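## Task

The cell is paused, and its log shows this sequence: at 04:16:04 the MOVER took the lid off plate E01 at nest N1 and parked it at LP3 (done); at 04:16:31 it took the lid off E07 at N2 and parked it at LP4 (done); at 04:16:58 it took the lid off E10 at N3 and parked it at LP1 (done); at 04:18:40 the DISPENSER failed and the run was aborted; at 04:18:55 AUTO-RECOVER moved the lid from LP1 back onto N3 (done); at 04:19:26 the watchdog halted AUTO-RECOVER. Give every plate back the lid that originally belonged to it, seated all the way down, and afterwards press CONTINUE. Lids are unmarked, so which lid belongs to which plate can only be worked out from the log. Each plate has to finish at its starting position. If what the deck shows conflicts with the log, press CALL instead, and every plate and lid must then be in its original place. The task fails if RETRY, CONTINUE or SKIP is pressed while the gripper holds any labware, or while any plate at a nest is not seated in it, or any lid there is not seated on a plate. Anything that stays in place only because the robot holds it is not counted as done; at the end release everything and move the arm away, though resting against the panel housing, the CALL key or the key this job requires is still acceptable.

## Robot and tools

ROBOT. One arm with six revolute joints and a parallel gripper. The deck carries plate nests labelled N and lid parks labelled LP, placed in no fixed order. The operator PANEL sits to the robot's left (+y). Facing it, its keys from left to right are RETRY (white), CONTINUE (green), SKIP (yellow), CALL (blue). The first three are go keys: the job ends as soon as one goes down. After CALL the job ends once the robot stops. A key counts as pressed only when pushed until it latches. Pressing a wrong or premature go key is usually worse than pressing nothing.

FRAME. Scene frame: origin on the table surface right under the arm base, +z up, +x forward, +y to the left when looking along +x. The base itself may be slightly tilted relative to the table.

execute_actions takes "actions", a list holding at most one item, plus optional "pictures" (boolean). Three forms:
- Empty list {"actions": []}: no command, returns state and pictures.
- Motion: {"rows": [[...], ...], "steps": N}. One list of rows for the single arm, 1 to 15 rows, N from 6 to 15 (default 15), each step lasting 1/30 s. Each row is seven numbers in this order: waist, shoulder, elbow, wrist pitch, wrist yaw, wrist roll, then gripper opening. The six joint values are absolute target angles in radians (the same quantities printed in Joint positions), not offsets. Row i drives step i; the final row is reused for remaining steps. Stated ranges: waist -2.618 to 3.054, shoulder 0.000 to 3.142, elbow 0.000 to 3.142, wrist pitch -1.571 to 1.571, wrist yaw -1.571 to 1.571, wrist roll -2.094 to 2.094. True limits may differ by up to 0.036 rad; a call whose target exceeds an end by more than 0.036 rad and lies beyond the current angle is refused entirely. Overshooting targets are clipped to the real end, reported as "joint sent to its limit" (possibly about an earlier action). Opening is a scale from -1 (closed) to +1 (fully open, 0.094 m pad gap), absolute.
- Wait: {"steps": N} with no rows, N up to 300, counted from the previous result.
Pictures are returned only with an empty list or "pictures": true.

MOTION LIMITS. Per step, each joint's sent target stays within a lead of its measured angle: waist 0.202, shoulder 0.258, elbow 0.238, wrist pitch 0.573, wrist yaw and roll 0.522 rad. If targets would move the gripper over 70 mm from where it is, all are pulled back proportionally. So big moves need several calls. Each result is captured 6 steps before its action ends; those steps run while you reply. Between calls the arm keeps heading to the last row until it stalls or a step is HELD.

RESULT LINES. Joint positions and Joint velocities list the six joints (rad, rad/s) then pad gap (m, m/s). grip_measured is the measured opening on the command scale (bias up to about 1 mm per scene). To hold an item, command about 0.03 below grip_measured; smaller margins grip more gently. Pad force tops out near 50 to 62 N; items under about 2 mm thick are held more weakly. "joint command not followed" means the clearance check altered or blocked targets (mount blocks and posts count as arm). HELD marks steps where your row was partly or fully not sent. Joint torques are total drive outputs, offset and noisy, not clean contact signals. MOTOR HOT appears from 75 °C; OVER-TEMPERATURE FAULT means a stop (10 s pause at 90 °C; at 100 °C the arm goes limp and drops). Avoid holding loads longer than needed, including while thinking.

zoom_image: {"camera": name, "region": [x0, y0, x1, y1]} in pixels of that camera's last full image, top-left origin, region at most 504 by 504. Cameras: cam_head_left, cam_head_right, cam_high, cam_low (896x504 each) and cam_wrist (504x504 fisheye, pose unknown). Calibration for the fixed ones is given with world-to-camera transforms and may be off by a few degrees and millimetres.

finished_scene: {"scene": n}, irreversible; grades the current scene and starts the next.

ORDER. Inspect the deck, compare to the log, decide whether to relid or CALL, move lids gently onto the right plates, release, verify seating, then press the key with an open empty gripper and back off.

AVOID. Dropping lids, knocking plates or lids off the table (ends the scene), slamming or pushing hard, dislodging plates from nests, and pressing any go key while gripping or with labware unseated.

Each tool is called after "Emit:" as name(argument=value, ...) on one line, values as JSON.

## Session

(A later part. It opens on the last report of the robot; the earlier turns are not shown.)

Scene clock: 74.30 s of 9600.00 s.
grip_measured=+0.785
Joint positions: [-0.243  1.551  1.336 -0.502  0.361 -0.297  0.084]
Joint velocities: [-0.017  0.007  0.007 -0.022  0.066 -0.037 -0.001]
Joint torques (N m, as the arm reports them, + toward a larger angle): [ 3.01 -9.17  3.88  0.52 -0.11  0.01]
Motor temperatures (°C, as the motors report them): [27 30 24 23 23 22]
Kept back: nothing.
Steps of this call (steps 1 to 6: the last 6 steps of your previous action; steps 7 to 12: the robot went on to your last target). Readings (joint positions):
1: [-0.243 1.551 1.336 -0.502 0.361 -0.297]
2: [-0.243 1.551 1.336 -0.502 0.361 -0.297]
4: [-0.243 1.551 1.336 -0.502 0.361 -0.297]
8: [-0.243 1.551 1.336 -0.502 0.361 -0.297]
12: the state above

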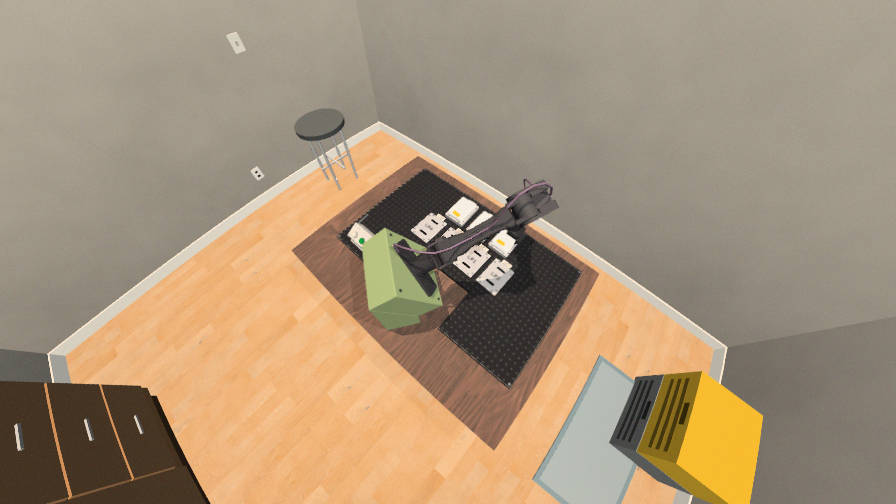

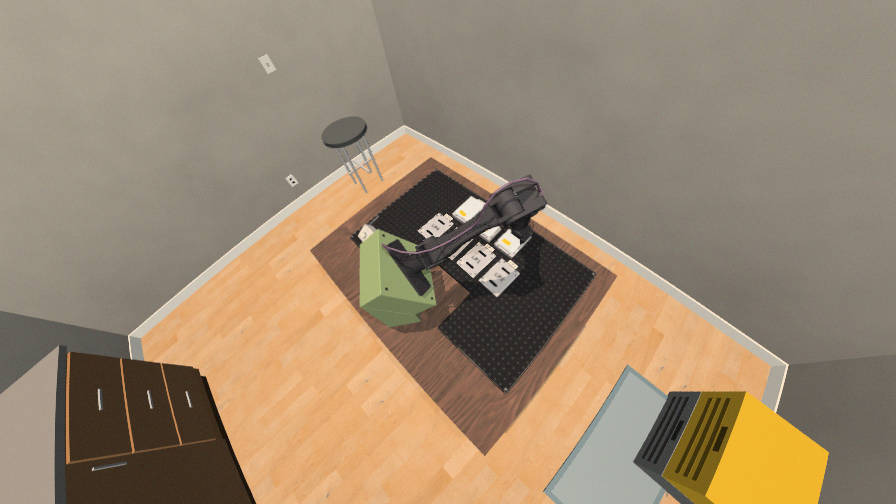

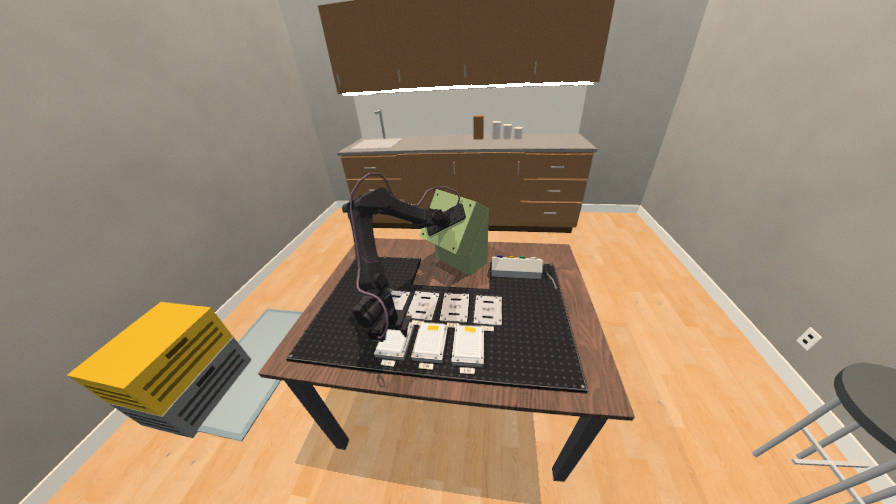

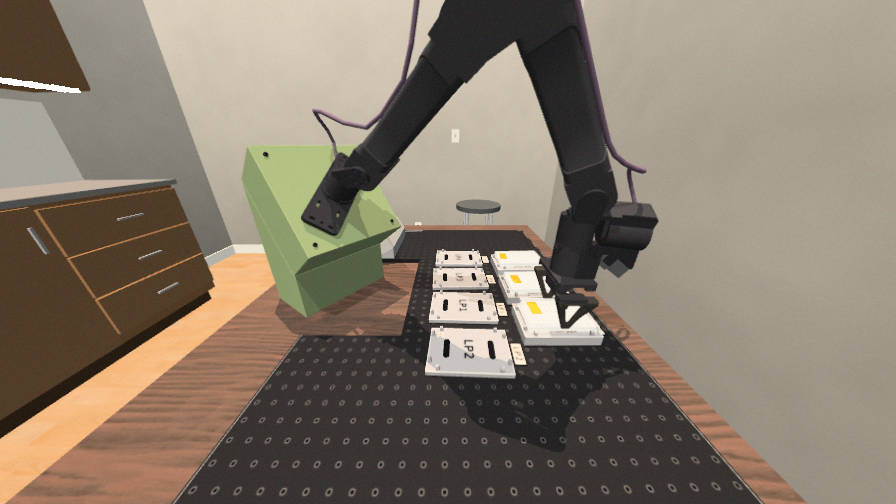

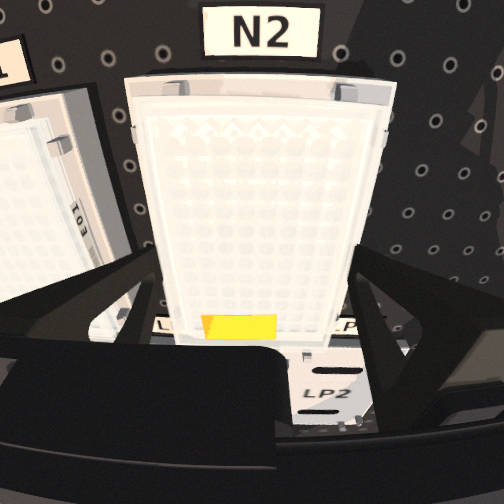

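Emit:
execute_actions(actions=[{"rows":[[-0.243,1.54,1.325,-0.522,0.358,-0.325,0.75]],"steps":12}])

Emit:
execute_actions(actions=[{"rows":[[-0.243,1.585,1.325,-0.5,0.358,-0.322,0.75]],"steps":15}])

Emit:
execute_actions(actions=[{"steps":12}], pictures=true)

Emit:
zoom_image(camera="cam_low", region=[500,260,630,355])

Emit:
zoom_image(camera="cam_wrist", region=[100,40,420,360])

Scene clock: 74.90 s of 9600.00 s.
grip_measured=+0.785
Joint positions: [-0.243  1.551  1.336 -0.506  0.362 -0.311  0.084]
Joint velocities: [-0.007 -0.027 -0.017 -0.051 -0.022  0.037 -0.   ]
Joint torques (N m, as the arm reports them, + toward a larger angle): [  3.04 -12.63   2.88   0.21  -0.05  -0.09]
Motor temperatures (°C, as the motors report them): [27 30 24 23 23 22]
Steps of this call (steps 1 to 12: the robot went on to your last target; steps 13 to 18: the first 6 steps of this action). Readings (joint positions):
13: [-0.243 1.551 1.336 -0.503 0.361 -0.300]
14: [-0.243 1.551 1.336 -0.503 0.361 -0.303]
16: [-0.243 1.551 1.336 -0.505 0.361 -0.308]
18: the state above

Scene clock: 75.40 s of 9600.00 s.
grip_measured=+0.785
Joint positions: [-0.243  1.556  1.336 -0.505  0.367 -0.316  0.084]
Joint velocities: [ 0.007 -0.002 -0.012  0.037 -0.095  0.037  0.   ]
Joint torques (N m, as the arm reports them, + toward a larger angle): [ 3.03 -9.14  2.88  0.36 -0.1  -0.07]
Motor temperatures (°C, as the motors report them): [27 30 24 23 23 22]
Steps of this call (steps 1 to 6: the last 6 steps of your previous action; steps 7 to 15: the first 9 steps of this action). Readings (joint positions):
7: [-0.243 1.552 1.336 -0.506 0.363 -0.315]
8: [-0.243 1.554 1.336 -0.505 0.364 -0.315]
10: [-0.243 1.556 1.336 -0.505 0.367 -0.316]
14: [-0.243 1.556 1.336 -0.505 0.367 -0.316]
15: the state above

Scene clock: 75.80 s of 9600.00 s.
grip_measured=+0.785
Joint positions: [-0.243  1.556  1.336 -0.505  0.367 -0.316  0.084]
Joint velocities: [ 0.017 -0.007  0.002  0.022  0.022 -0.022  0.   ]
Joint torques (N m, as the arm reports them, + toward a larger angle): [ 3.02 -9.15  2.87  0.36 -0.09 -0.07]
Motor temperatures (°C, as the motors report them): [27 30 24 23 23 22]
Kept back: nothing.
Steps of this call (steps 1 to 6: the last 6 steps of your previous action; steps 7 to 12: the robot went on to your last target). Readings (joint positions):
1: [-0.243 1.556 1.336 -0.505 0.367 -0.316]
2: [-0.243 1.556 1.336 -0.505 0.367 -0.316]
4: [-0.243 1.556 1.336 -0.505 0.367 -0.316]
8: [-0.243 1.556 1.336 -0.505 0.367 -0.316]
12: the state above

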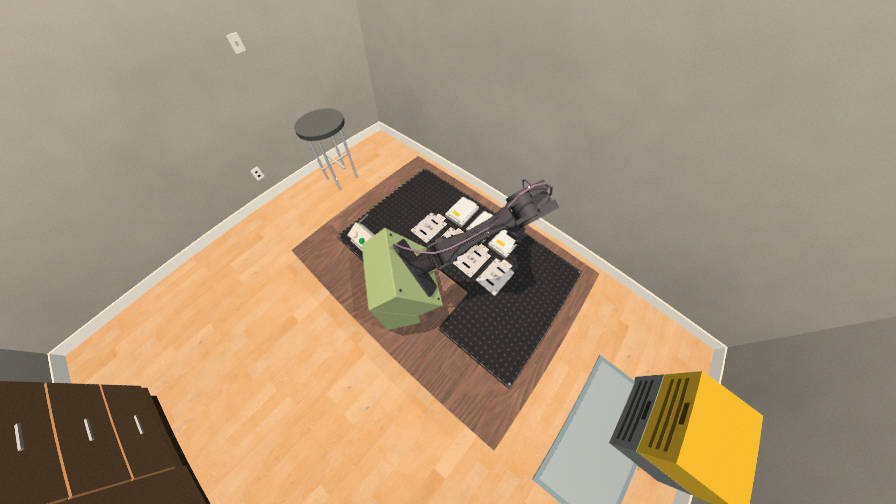

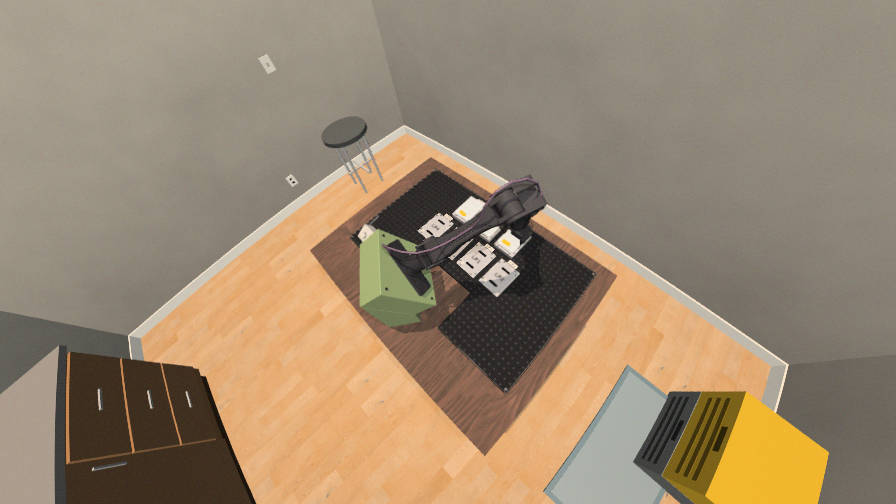

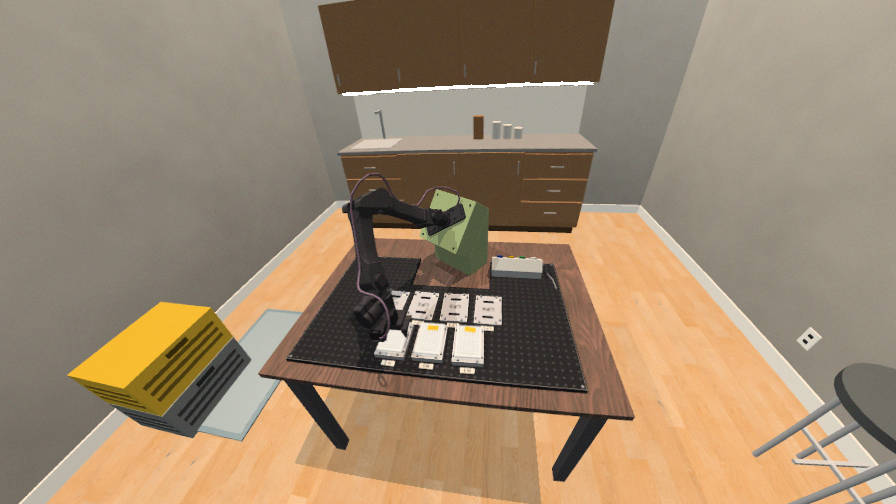

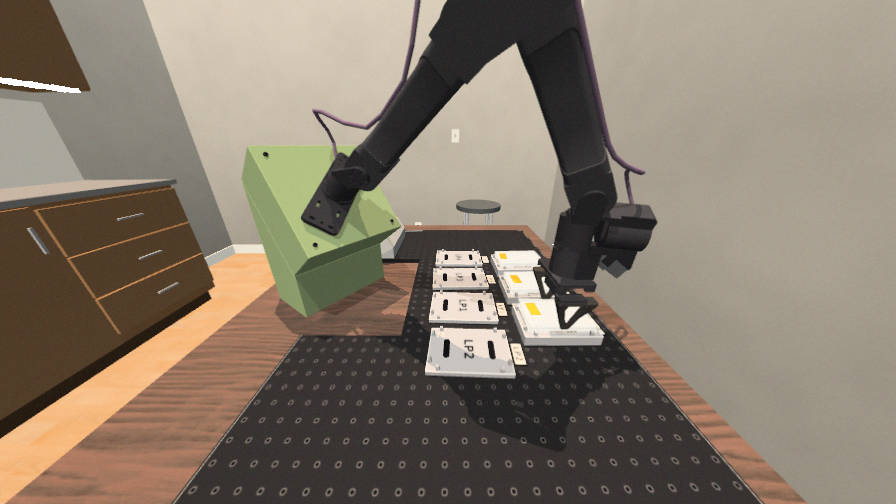

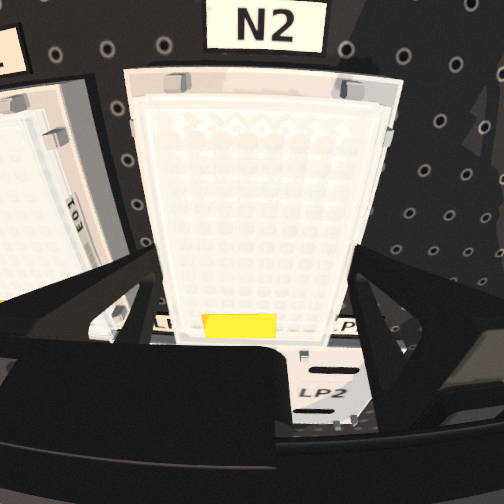

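Region (500, 260, 630, 355) of cam_low's 896x504 image, scaled by 3.877, with more detail than that image has; it fills the top 368 rows of this view, and the rest is white.

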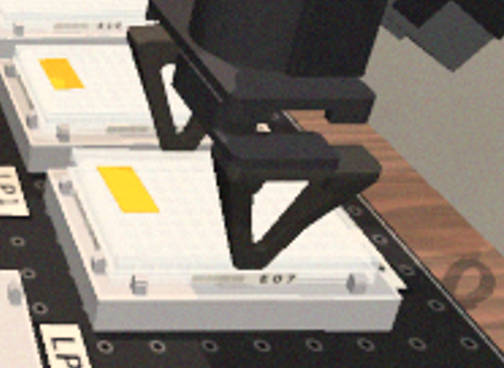

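Region (100, 40, 420, 360) of cam_wrist's 504x504 image, scaled by 1.575, with more detail than that image has.

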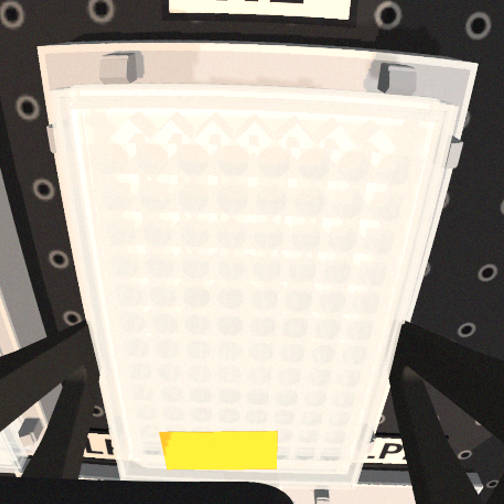

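Emit:
execute_actions(actions=[{"rows":[[-0.243,1.56,1.336,-0.505,0.367,-0.316,1]],"steps":15}])

Emit:
execute_actions(actions=[{"rows":[[-0.2,1.46,1.35,-0.59,0.4,-0.28,1]],"steps":15}])

Emit:
execute_actions(actions=[{"steps":12}], pictures=true)

Emit:
zoom_image(camera="cam_low", region=[490,250,620,350])

Emit:
zoom_image(camera="cam_wrist", region=[100,40,420,360])

Scene clock: 76.37 s of 9600.00 s.
grip_measured=+1.000
Joint positions: [-0.243  1.556  1.336 -0.505  0.368 -0.316  0.094]
Joint velocities: [-0.017 -0.022  0.002  0.022  0.007  0.037  0.   ]
Joint torques (N m, as the arm reports them, + toward a larger angle): [  3.02 -11.34   3.81   0.31   0.     0.  ]
Motor temperatures (°C, as the motors report them): [27 30 24 23 23 22]
Steps of this call (steps 1 to 8: the robot went on to your last target; steps 9 to 17: the first 9 steps of this action). Readings (joint positions):
9: [-0.243 1.556 1.336 -0.505 0.368 -0.316]
10: [-0.243 1.556 1.336 -0.505 0.368 -0.316]
12: [-0.243 1.556 1.336 -0.505 0.368 -0.316]
16: [-0.243 1.556 1.336 -0.505 0.368 -0.316]
17: the state above

Scene clock: 76.87 s of 9600.00 s.
grip_measured=+1.000
Joint positions: [-0.213  1.467  1.336 -0.563  0.39  -0.291  0.094]
Joint velocities: [-0.012 -0.002 -0.002 -0.051  0.081  0.066  0.   ]
Joint torques (N m, as the arm reports them, + toward a larger angle): [  3.84 -11.9    5.53   0.18   0.02   0.08]
Motor temperatures (°C, as the motors report them): [27 30 24 23 23 22]
Steps of this call (steps 1 to 6: the last 6 steps of your previous action; steps 7 to 15: the first 9 steps of this action). Readings (joint positions):
7: [-0.240 1.550 1.336 -0.511 0.371 -0.311]
8: [-0.235 1.539 1.336 -0.532 0.376 -0.307]
10: [-0.221 1.506 1.336 -0.556 0.382 -0.300]
14: [-0.213 1.467 1.336 -0.562 0.389 -0.292]
15: the state above

Scene clock: 77.27 s of 9600.00 s.
grip_measured=+1.000
Joint positions: [-0.213  1.467  1.336 -0.579  0.393 -0.287  0.094]
Joint velocities: [-0.022  0.002 -0.022 -0.051 -0.007  0.081  0.   ]
Joint torques (N m, as the arm reports them, + toward a larger angle): [  3.85 -11.93   5.45   0.26   0.07   0.09]
Motor temperatures (°C, as the motors report them): [27 31 24 23 23 22]
Kept back: nothing.
Steps of this call (steps 1 to 6: the last 6 steps of your previous action; steps 7 to 12: the robot went on to your last target). Readings (joint positions):
1: [-0.213 1.467 1.336 -0.565 0.391 -0.290]
2: [-0.213 1.467 1.336 -0.570 0.391 -0.290]
4: [-0.213 1.467 1.336 -0.574 0.392 -0.289]
8: [-0.213 1.467 1.336 -0.578 0.393 -0.288]
12: the state above

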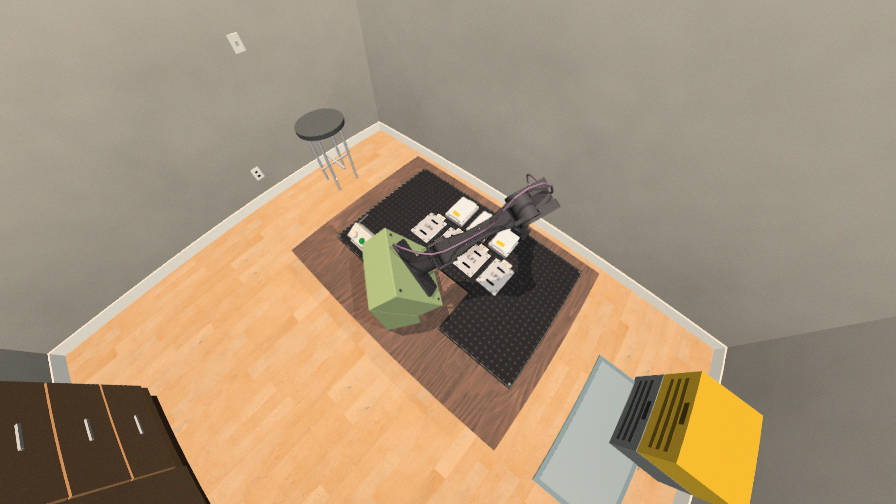

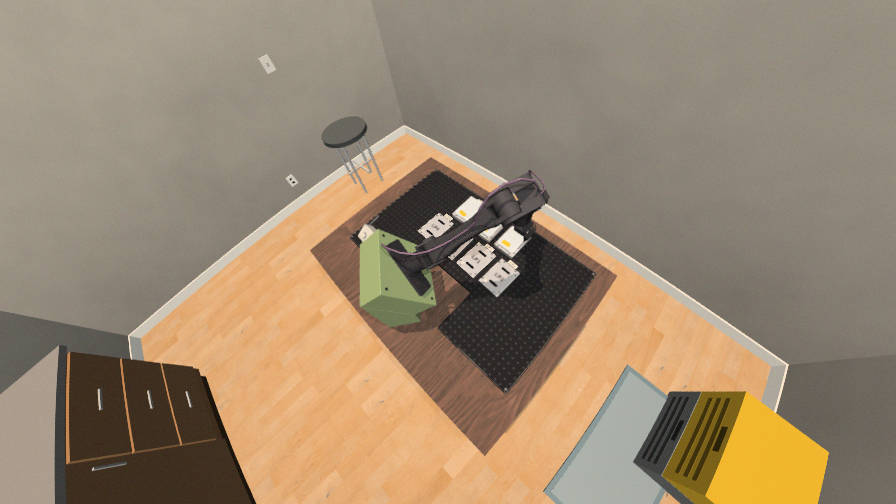

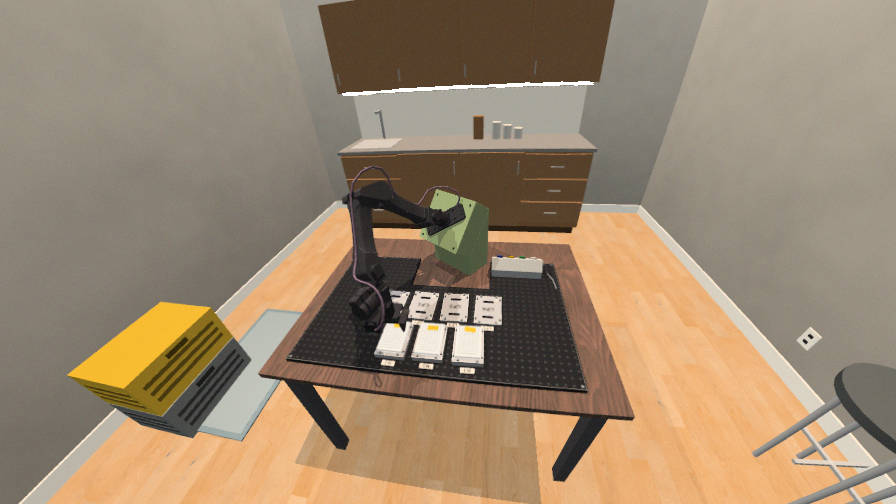

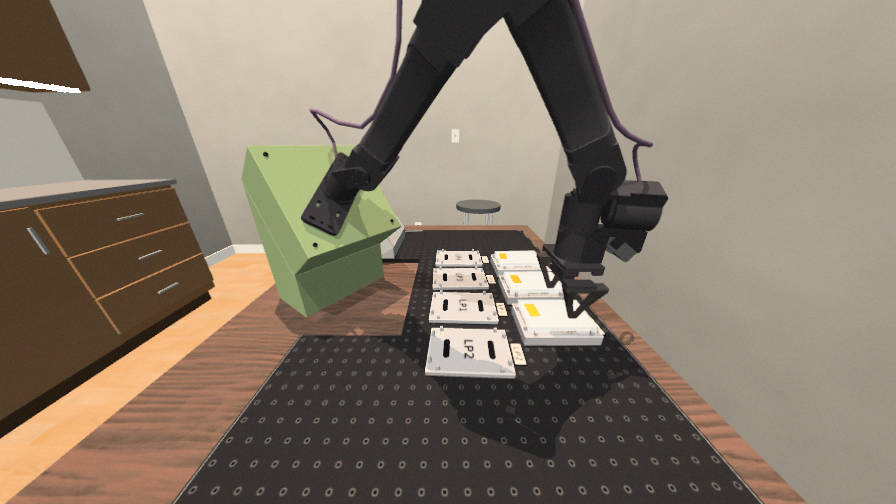

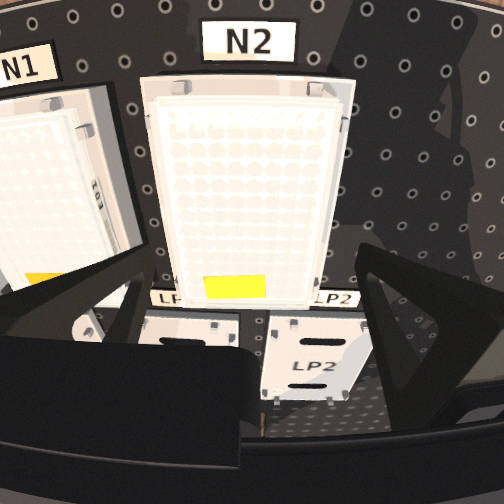

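Region (490, 250, 620, 350) of cam_low's 896x504 image, scaled by 3.877, with more detail than that image has; it fills the top 388 rows of this view, and the rest is white.

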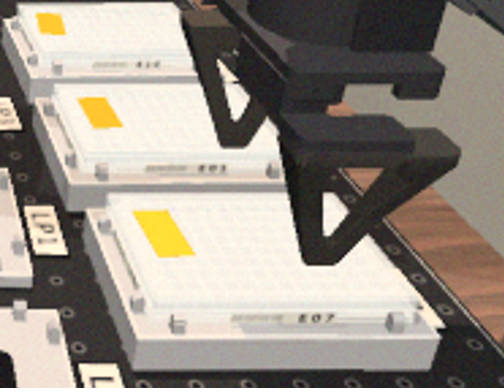

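Region (100, 40, 420, 360) of cam_wrist's 504x504 image, scaled by 1.575, with more detail than that image has.

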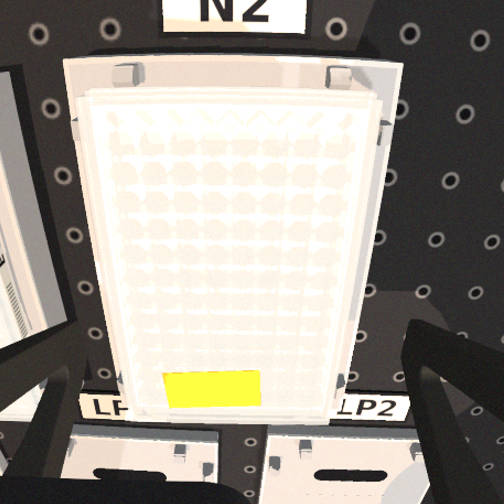

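Emit:
execute_actions(actions=[{"rows":[[0.3,1.45,1.2,-0.6,0.65,0.1,-1]],"steps":15}])

Emit:
execute_actions(actions=[{"rows":[[0.8,1.85,1.0,-0.4,0.9,0.7,-1]],"steps":15}])

Emit:
execute_actions(actions=[{"rows":[[1.25,2.15,1.1,-0.65,0.85,1.0,-1]],"steps":15}])

Emit:
execute_actions(actions=[{"rows":[[1.6,2.4,1.27,-1.1,0.65,1.25,-1]],"steps":15}])

Emit:
execute_actions(actions=[{"steps":30}], pictures=true)

Scene clock: 78.47 s of 9600.00 s.
grip_measured=-0.979
Joint positions: [ 0.283  1.457  1.209 -0.594  0.597  0.038  0.001]
Joint velocities: [ 1.004  0.002  0.012  0.007  0.037  0.374 -0.011]
Joint torques (N m, as the arm reports them, + toward a larger angle): [ 0.98 -8.48  3.04  0.3   0.43  0.13]
Motor temperatures (°C, as the motors report them): [27 31 24 23 23 22]
Steps of this call (steps 1 to 27: the robot went on to your last target; steps 28 to 36: the first 9 steps of this action). Readings (joint positions):
28: [-0.192 1.465 1.320 -0.568 0.438 -0.231]
29: [-0.149 1.457 1.291 -0.560 0.493 -0.164]
31: [-0.025 1.454 1.242 -0.571 0.553 -0.070]
35: [0.239 1.457 1.209 -0.596 0.596 0.026]
36: the state above

Scene clock: 78.97 s of 9600.00 s.
grip_measured=-0.984
Joint positions: [ 0.548  1.753  1.067 -0.449  0.806  0.469  0.001]
Joint velocities: [ 1.204  1.184 -0.462  0.3    0.418  1.136  0.   ]
Joint torques (N m, as the arm reports them, + toward a larger angle): [10.95 -6.94  0.82  0.31 -0.03  0.03]
Motor temperatures (°C, as the motors report them): [27 31 24 23 23 22]
Steps of this call (steps 1 to 6: the last 6 steps of your previous action; steps 7 to 15: the first 9 steps of this action). Readings (joint positions):
7: [0.310 1.465 1.198 -0.576 0.653 0.118]
8: [0.328 1.480 1.184 -0.546 0.685 0.170]
10: [0.381 1.540 1.149 -0.505 0.730 0.267]
14: [0.508 1.711 1.084 -0.458 0.791 0.429]
15: the state above

Scene clock: 79.47 s of 9600.00 s.
grip_measured=-0.984
Joint positions: [ 1.201  2.159  1.083 -0.583  0.846  0.924  0.001]
Joint velocities: [ 1.424  0.222 -0.022 -0.315 -0.154  0.462  0.   ]
Joint torques (N m, as the arm reports them, + toward a larger angle): [ 5.27 -7.45  5.62  0.53  0.31  0.1 ]
Motor temperatures (°C, as the motors report them): [27 31 24 23 23 22]
Steps of this call (steps 1 to 6: the last 6 steps of your previous action; steps 7 to 15: the first 9 steps of this action). Readings (joint positions):
7: [0.833 1.883 1.018 -0.456 0.852 0.674]
8: [0.859 1.919 1.045 -0.478 0.861 0.721]
10: [0.935 2.012 1.078 -0.498 0.862 0.796]
14: [1.148 2.146 1.083 -0.569 0.852 0.907]
15: the state above

Scene clock: 79.97 s of 9600.00 s.
grip_measured=-0.984
Joint positions: [ 1.61   2.403  1.246 -0.989  0.676  1.198  0.001]
Joint velocities: [ 0.784  0.022 -0.007 -0.652 -0.315  0.315  0.   ]
Joint torques (N m, as the arm reports them, + toward a larger angle): [ 2.15 -6.7   7.46  0.45  0.38  0.1 ]
Motor temperatures (°C, as the motors report them): [27 31 25 23 23 22]
Steps of this call (steps 1 to 6: the last 6 steps of your previous action; steps 7 to 15: the first 9 steps of this action). Readings (joint positions):
7: [1.267 2.183 1.110 -0.680 0.824 1.010]
8: [1.286 2.225 1.159 -0.756 0.807 1.049]
10: [1.366 2.315 1.227 -0.840 0.766 1.111]
14: [1.576 2.400 1.246 -0.965 0.691 1.187]
15: the state above

Scene clock: 80.97 s of 9600.00 s.
grip_measured=-0.984
Joint positions: [ 1.594  2.404  1.246 -1.085  0.652  1.243  0.001]
Joint velocities: [ 0.007 -0.007 -0.012  0.007  0.022  0.007 -0.   ]
Joint torques (N m, as the arm reports them, + toward a larger angle): [ 7.41 -6.42  7.26  0.33  0.01  0.08]
Motor temperatures (°C, as the motors report them): [27 30 25 23 23 22]
Kept back: nothing.
Steps of this call (steps 1 to 6: the last 6 steps of your previous action; steps 7 to 30: the robot went on to your last target). Readings (joint positions):
1: [1.628 2.404 1.246 -1.008 0.666 1.206]
2: [1.633 2.404 1.246 -1.023 0.660 1.214]
4: [1.622 2.404 1.246 -1.046 0.654 1.224]
8: [1.595 2.404 1.246 -1.071 0.654 1.236]
30: the state above
The arm was judged still, so your last target was given up. Only a new action makes it travel on or press farther. Fingers that are still opening or closing keep moving.

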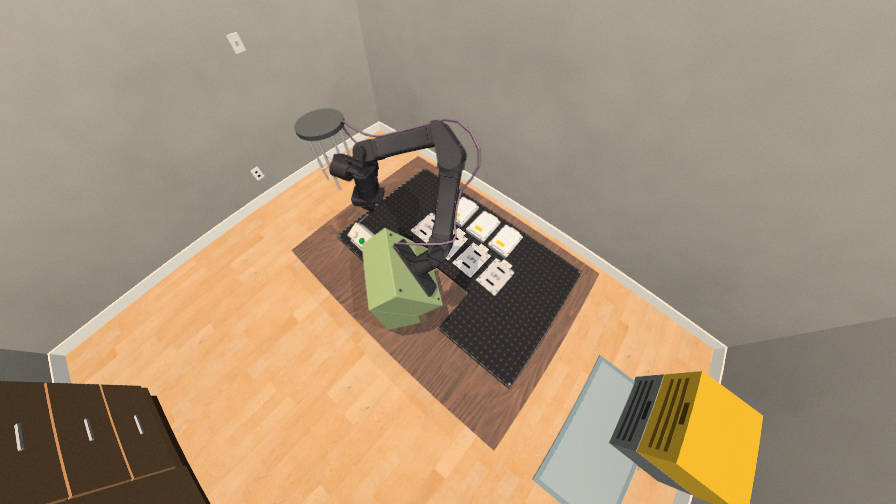

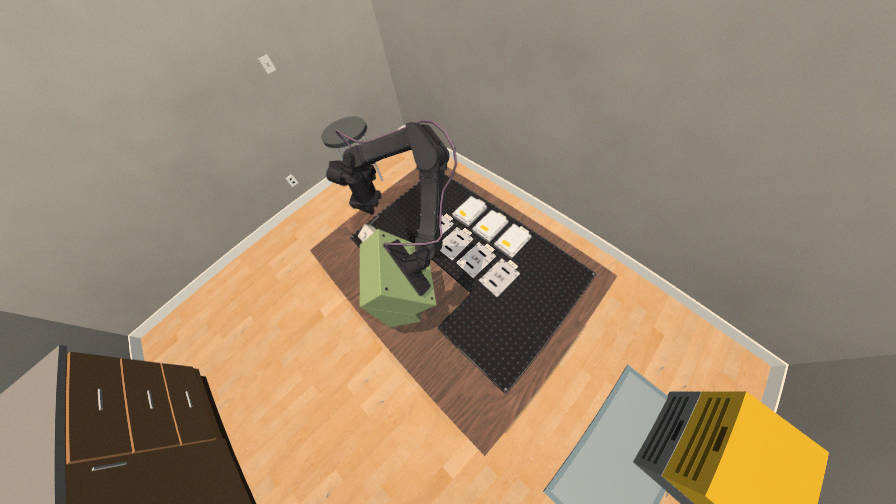

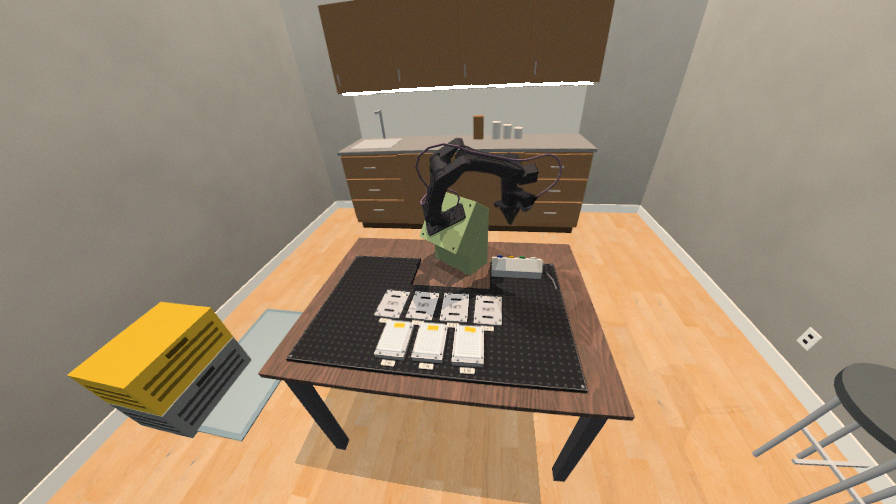

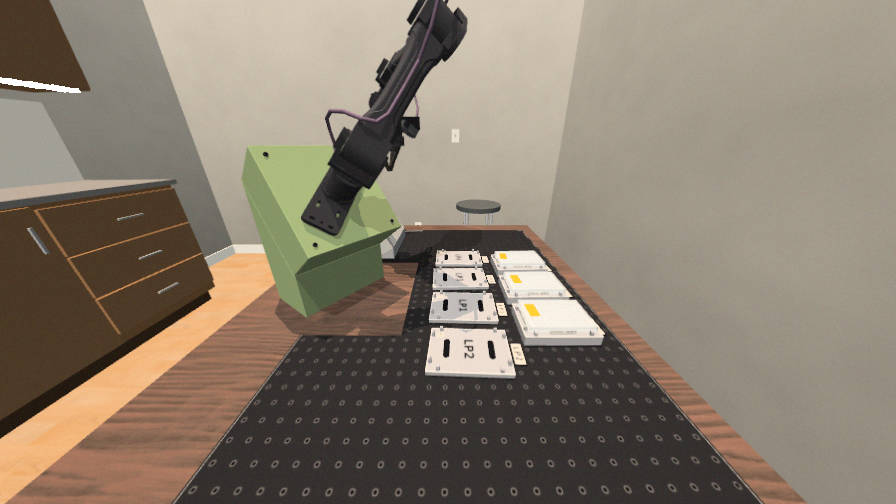

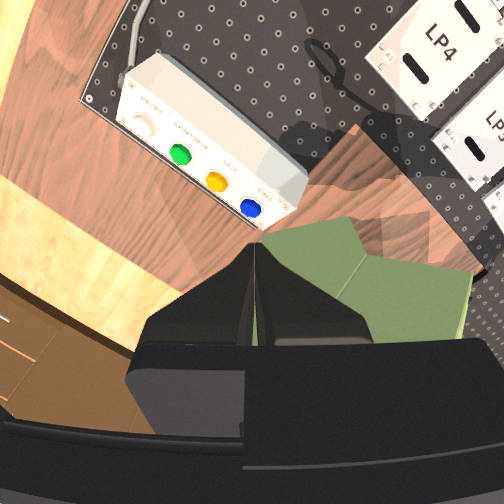

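Emit:
execute_actions(actions=[{"rows":[[1.55,2.6,1.25,-0.7,0.55,1.15,-1]],"steps":15}])

Emit:
execute_actions(actions=[{"rows":[[1.5,2.8,1.25,-0.38,0.5,1.1,-1]],"steps":15}])

Emit:
execute_actions(actions=[{"steps":25}], pictures=true)

Scene clock: 82.03 s of 9600.00 s.
grip_measured=-0.984
Joint positions: [ 1.543  2.619  1.246 -0.765  0.563  1.171  0.001]
Joint velocities: [-0.007 -0.012 -0.007  0.344 -0.139 -0.081  0.   ]
Joint torques (N m, as the arm reports them, + toward a larger angle): [ 7.88 -9.35  5.1   0.64  0.   -0.09]
Motor temperatures (°C, as the motors report them): [27 30 25 23 23 22]
Steps of this call (steps 1 to 23: nothing new was sent; steps 24 to 32: the first 9 steps of this action). Readings (joint positions):
24: [1.591 2.415 1.246 -1.064 0.644 1.234]
25: [1.585 2.438 1.246 -1.008 0.633 1.222]
27: [1.566 2.517 1.246 -0.893 0.608 1.200]
31: [1.543 2.617 1.246 -0.778 0.568 1.175]
32: the state above

Scene clock: 82.53 s of 9600.00 s.
grip_measured=-0.984
Joint positions: [ 1.492  2.817  1.252 -0.441  0.508  1.117  0.001]
Joint velocities: [-0.007 -0.002 -0.022  0.139 -0.037 -0.007  0.   ]
Joint torques (N m, as the arm reports them, + toward a larger angle): [  8.13 -10.35   4.09   0.86  -0.11  -0.1 ]
Motor temperatures (°C, as the motors report them): [27 30 25 23 23 22]
Steps of this call (steps 1 to 6: the last 6 steps of your previous action; steps 7 to 15: the first 9 steps of this action). Readings (joint positions):
7: [1.539 2.631 1.246 -0.690 0.553 1.155]
8: [1.533 2.659 1.249 -0.626 0.547 1.146]
10: [1.514 2.735 1.252 -0.516 0.532 1.132]
14: [1.492 2.817 1.252 -0.449 0.510 1.119]
15: the state above

Scene clock: 83.37 s of 9600.00 s.
grip_measured=-0.984
Joint positions: [ 1.492  2.816  1.252 -0.384  0.505  1.11   0.001]
Joint velocities: [-0.007 -0.002  0.027 -0.066 -0.007 -0.007  0.001]
Joint torques (N m, as the arm reports them, + toward a larger angle): [  8.23 -10.31   4.17   0.74  -0.18  -0.1 ]
Motor temperatures (°C, as the motors report them): [27 30 25 23 23 22]
Kept back: nothing.
Steps of this call (steps 1 to 6: the last 6 steps of your previous action; steps 7 to 25: the robot went on to your last target). Readings (joint positions):
1: [1.492 2.817 1.252 -0.431 0.507 1.115]
2: [1.492 2.816 1.252 -0.418 0.507 1.114]
4: [1.492 2.816 1.252 -0.404 0.506 1.113]
8: [1.492 2.816 1.252 -0.391 0.506 1.111]
25: the state above

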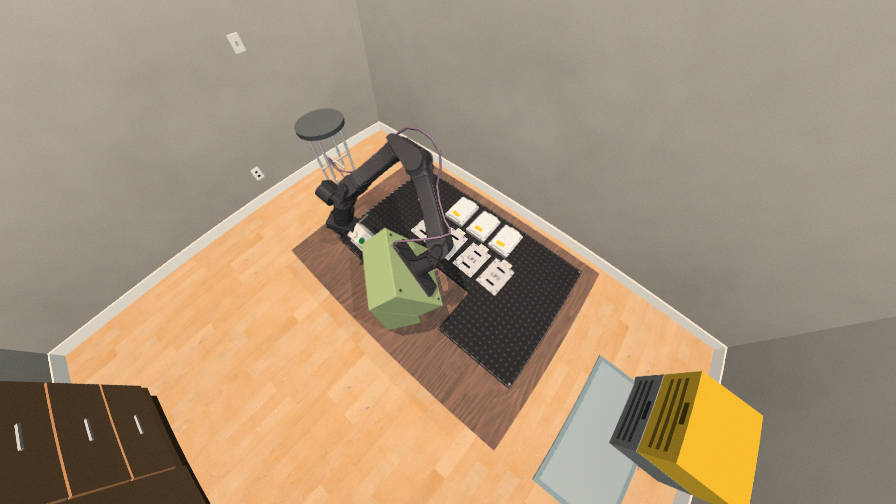

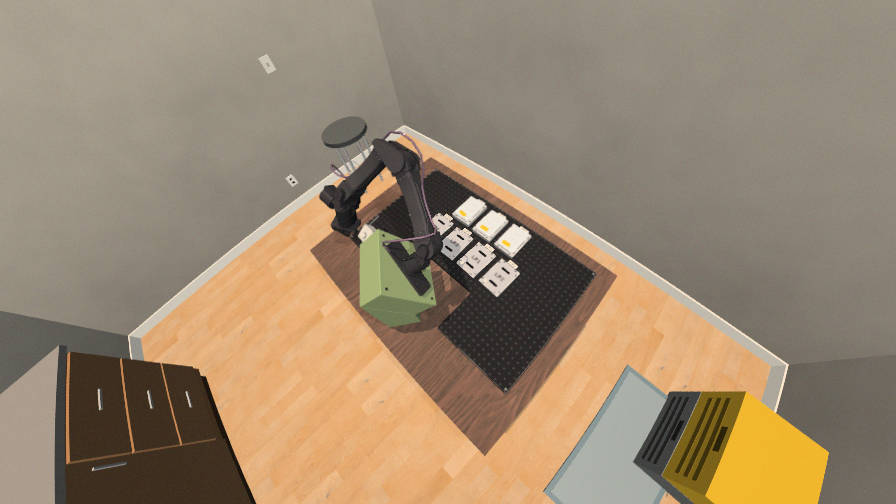

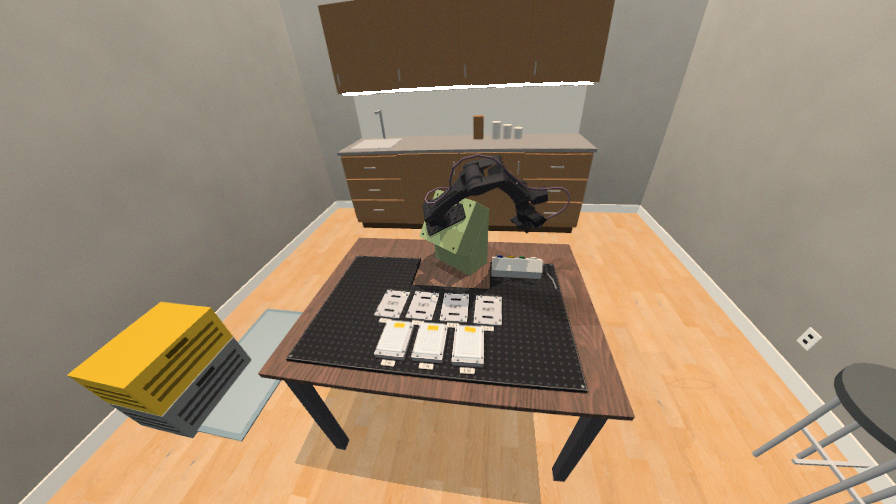

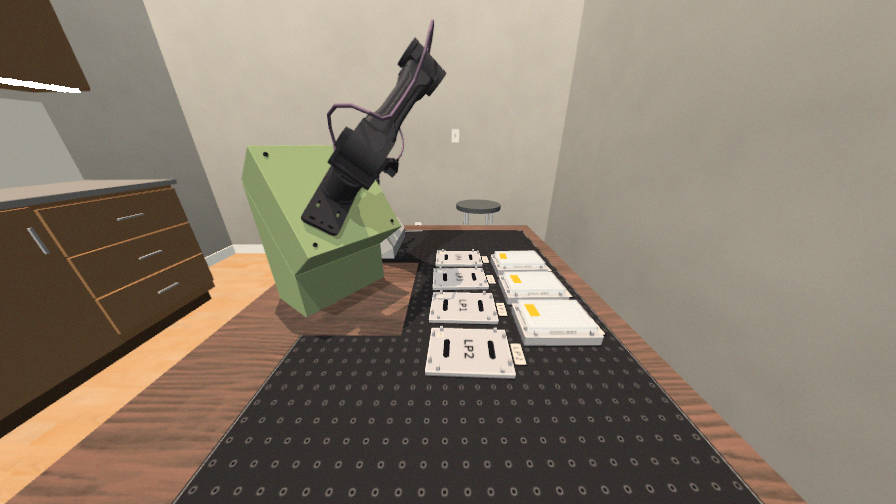

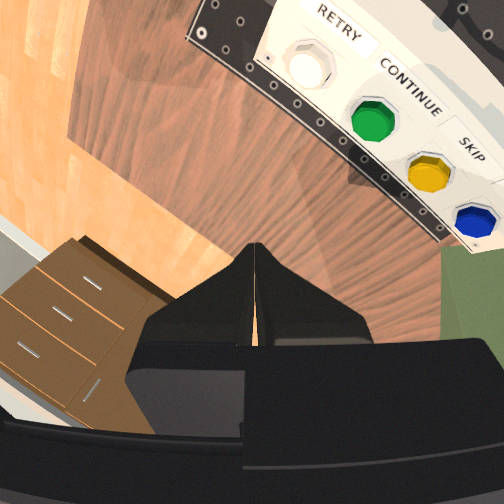

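Emit:
execute_actions(actions=[{"rows":[[1.36,2.78,1.25,-0.38,0.5,1.1,-1]],"steps":15}])

Emit:
execute_actions(actions=[{"steps":15}], pictures=true)

Emit:
zoom_image(camera="cam_high", region=[460,180,580,290])

Scene clock: 84.00 s of 9600.00 s.
grip_measured=-0.984
Joint positions: [ 1.332  2.8    1.252 -0.381  0.5    1.109  0.001]
Joint velocities: [ 0.076 -0.012 -0.007 -0.037 -0.037 -0.007 -0.   ]
Joint torques (N m, as the arm reports them, + toward a larger angle): [ 10.38 -10.06   3.37   0.57  -0.18  -0.1 ]
Motor temperatures (°C, as the motors report them): [27 30 25 23 23 22]
Steps of this call (steps 1 to 10: the robot went on to your last target; steps 11 to 19: the first 9 steps of this action). Readings (joint positions):
11: [1.482 2.815 1.252 -0.384 0.501 1.109]
12: [1.461 2.813 1.252 -0.384 0.497 1.109]
14: [1.396 2.807 1.252 -0.382 0.496 1.109]
18: [1.331 2.800 1.252 -0.381 0.500 1.109]
19: the state above

Scene clock: 84.50 s of 9600.00 s.
grip_measured=-0.984
Joint positions: [ 1.34   2.8    1.252 -0.381  0.5    1.109  0.001]
Joint velocities: [ 0.042 -0.012  0.012 -0.007  0.051 -0.022 -0.   ]
Joint torques (N m, as the arm reports them, + toward a larger angle): [ 10.02 -10.13   3.43   0.58  -0.18  -0.09]
Motor temperatures (°C, as the motors report them): [27 31 25 23 23 22]
Kept back: nothing.
Steps of this call (steps 1 to 6: the last 6 steps of your previous action; steps 7 to 15: the robot went on to your last target). Readings (joint positions):
1: [1.334 2.800 1.252 -0.381 0.500 1.109]
2: [1.337 2.800 1.252 -0.381 0.500 1.109]
4: [1.340 2.800 1.252 -0.381 0.500 1.109]
8: [1.340 2.800 1.252 -0.381 0.500 1.109]
15: the state above
The arm was judged still, so your last target was given up. Only a new action makes it travel on or press farther. Fingers that are still opening or closing keep moving.

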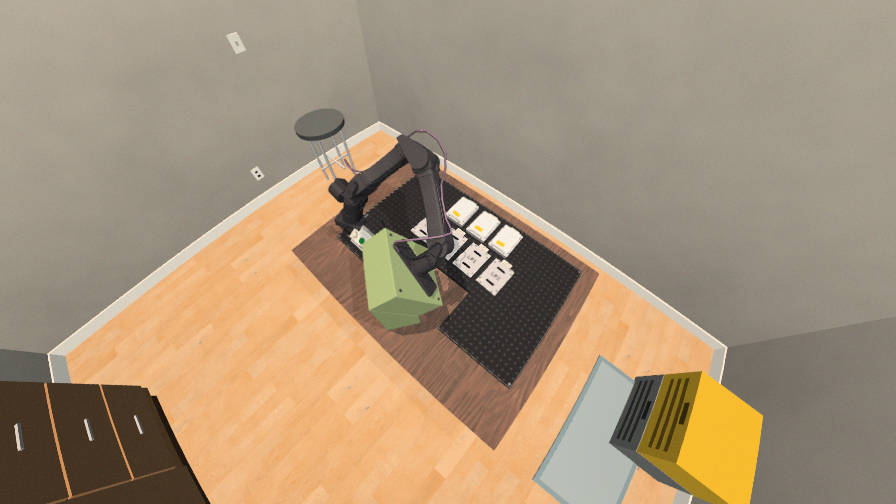

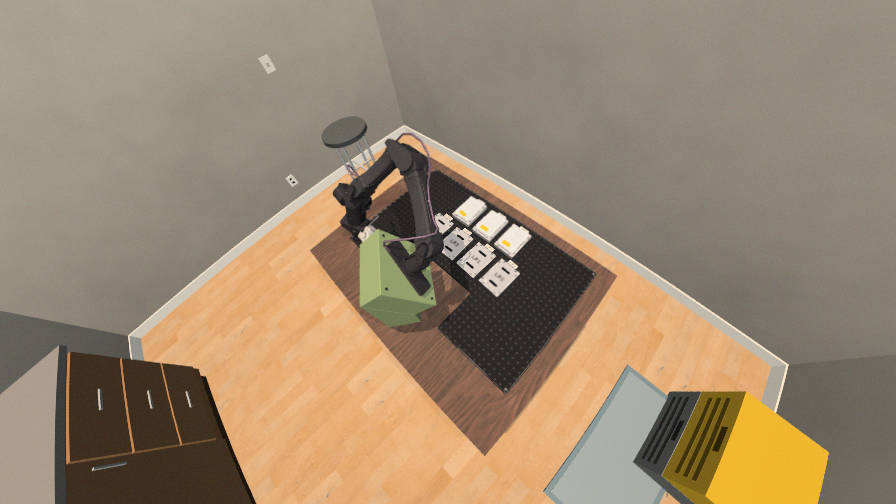

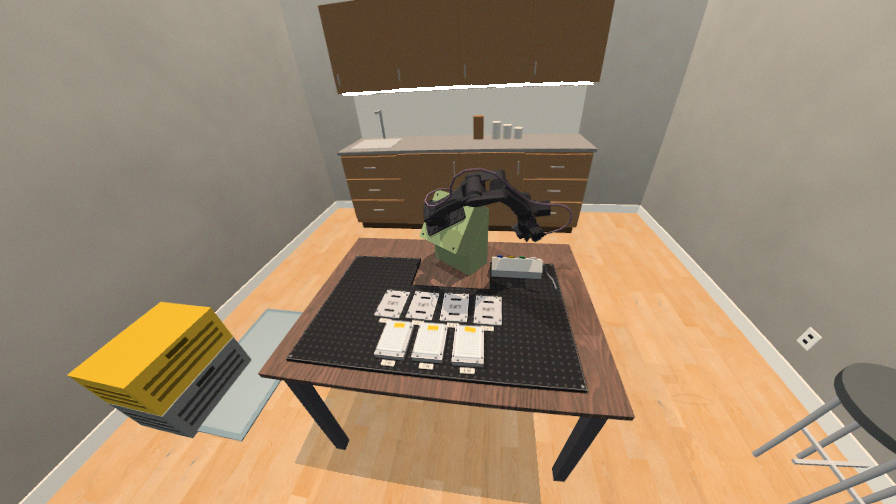

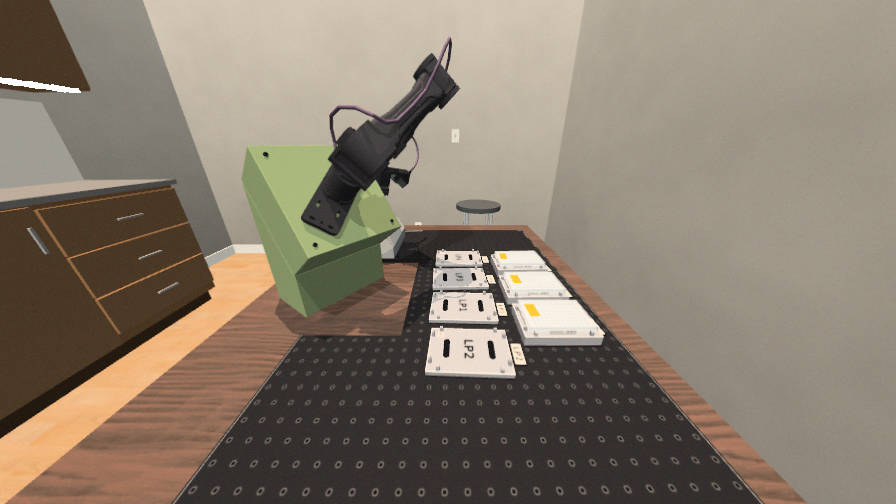

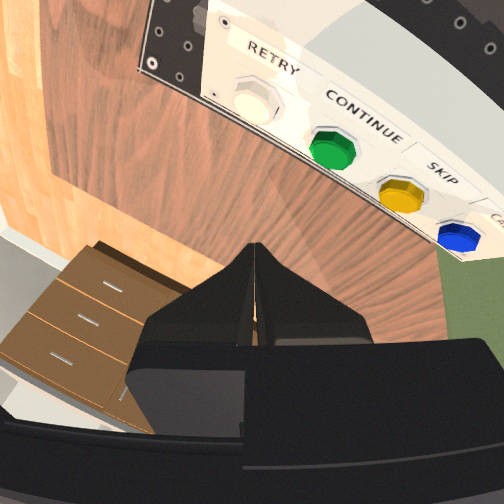

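Region (460, 180, 580, 290) of cam_high's 896x504 image, scaled by 4.200, with more detail than that image has; it fills the top 462 rows of this view, and the rest is white.

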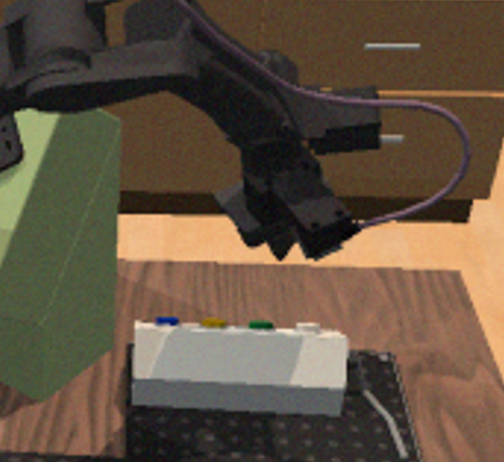

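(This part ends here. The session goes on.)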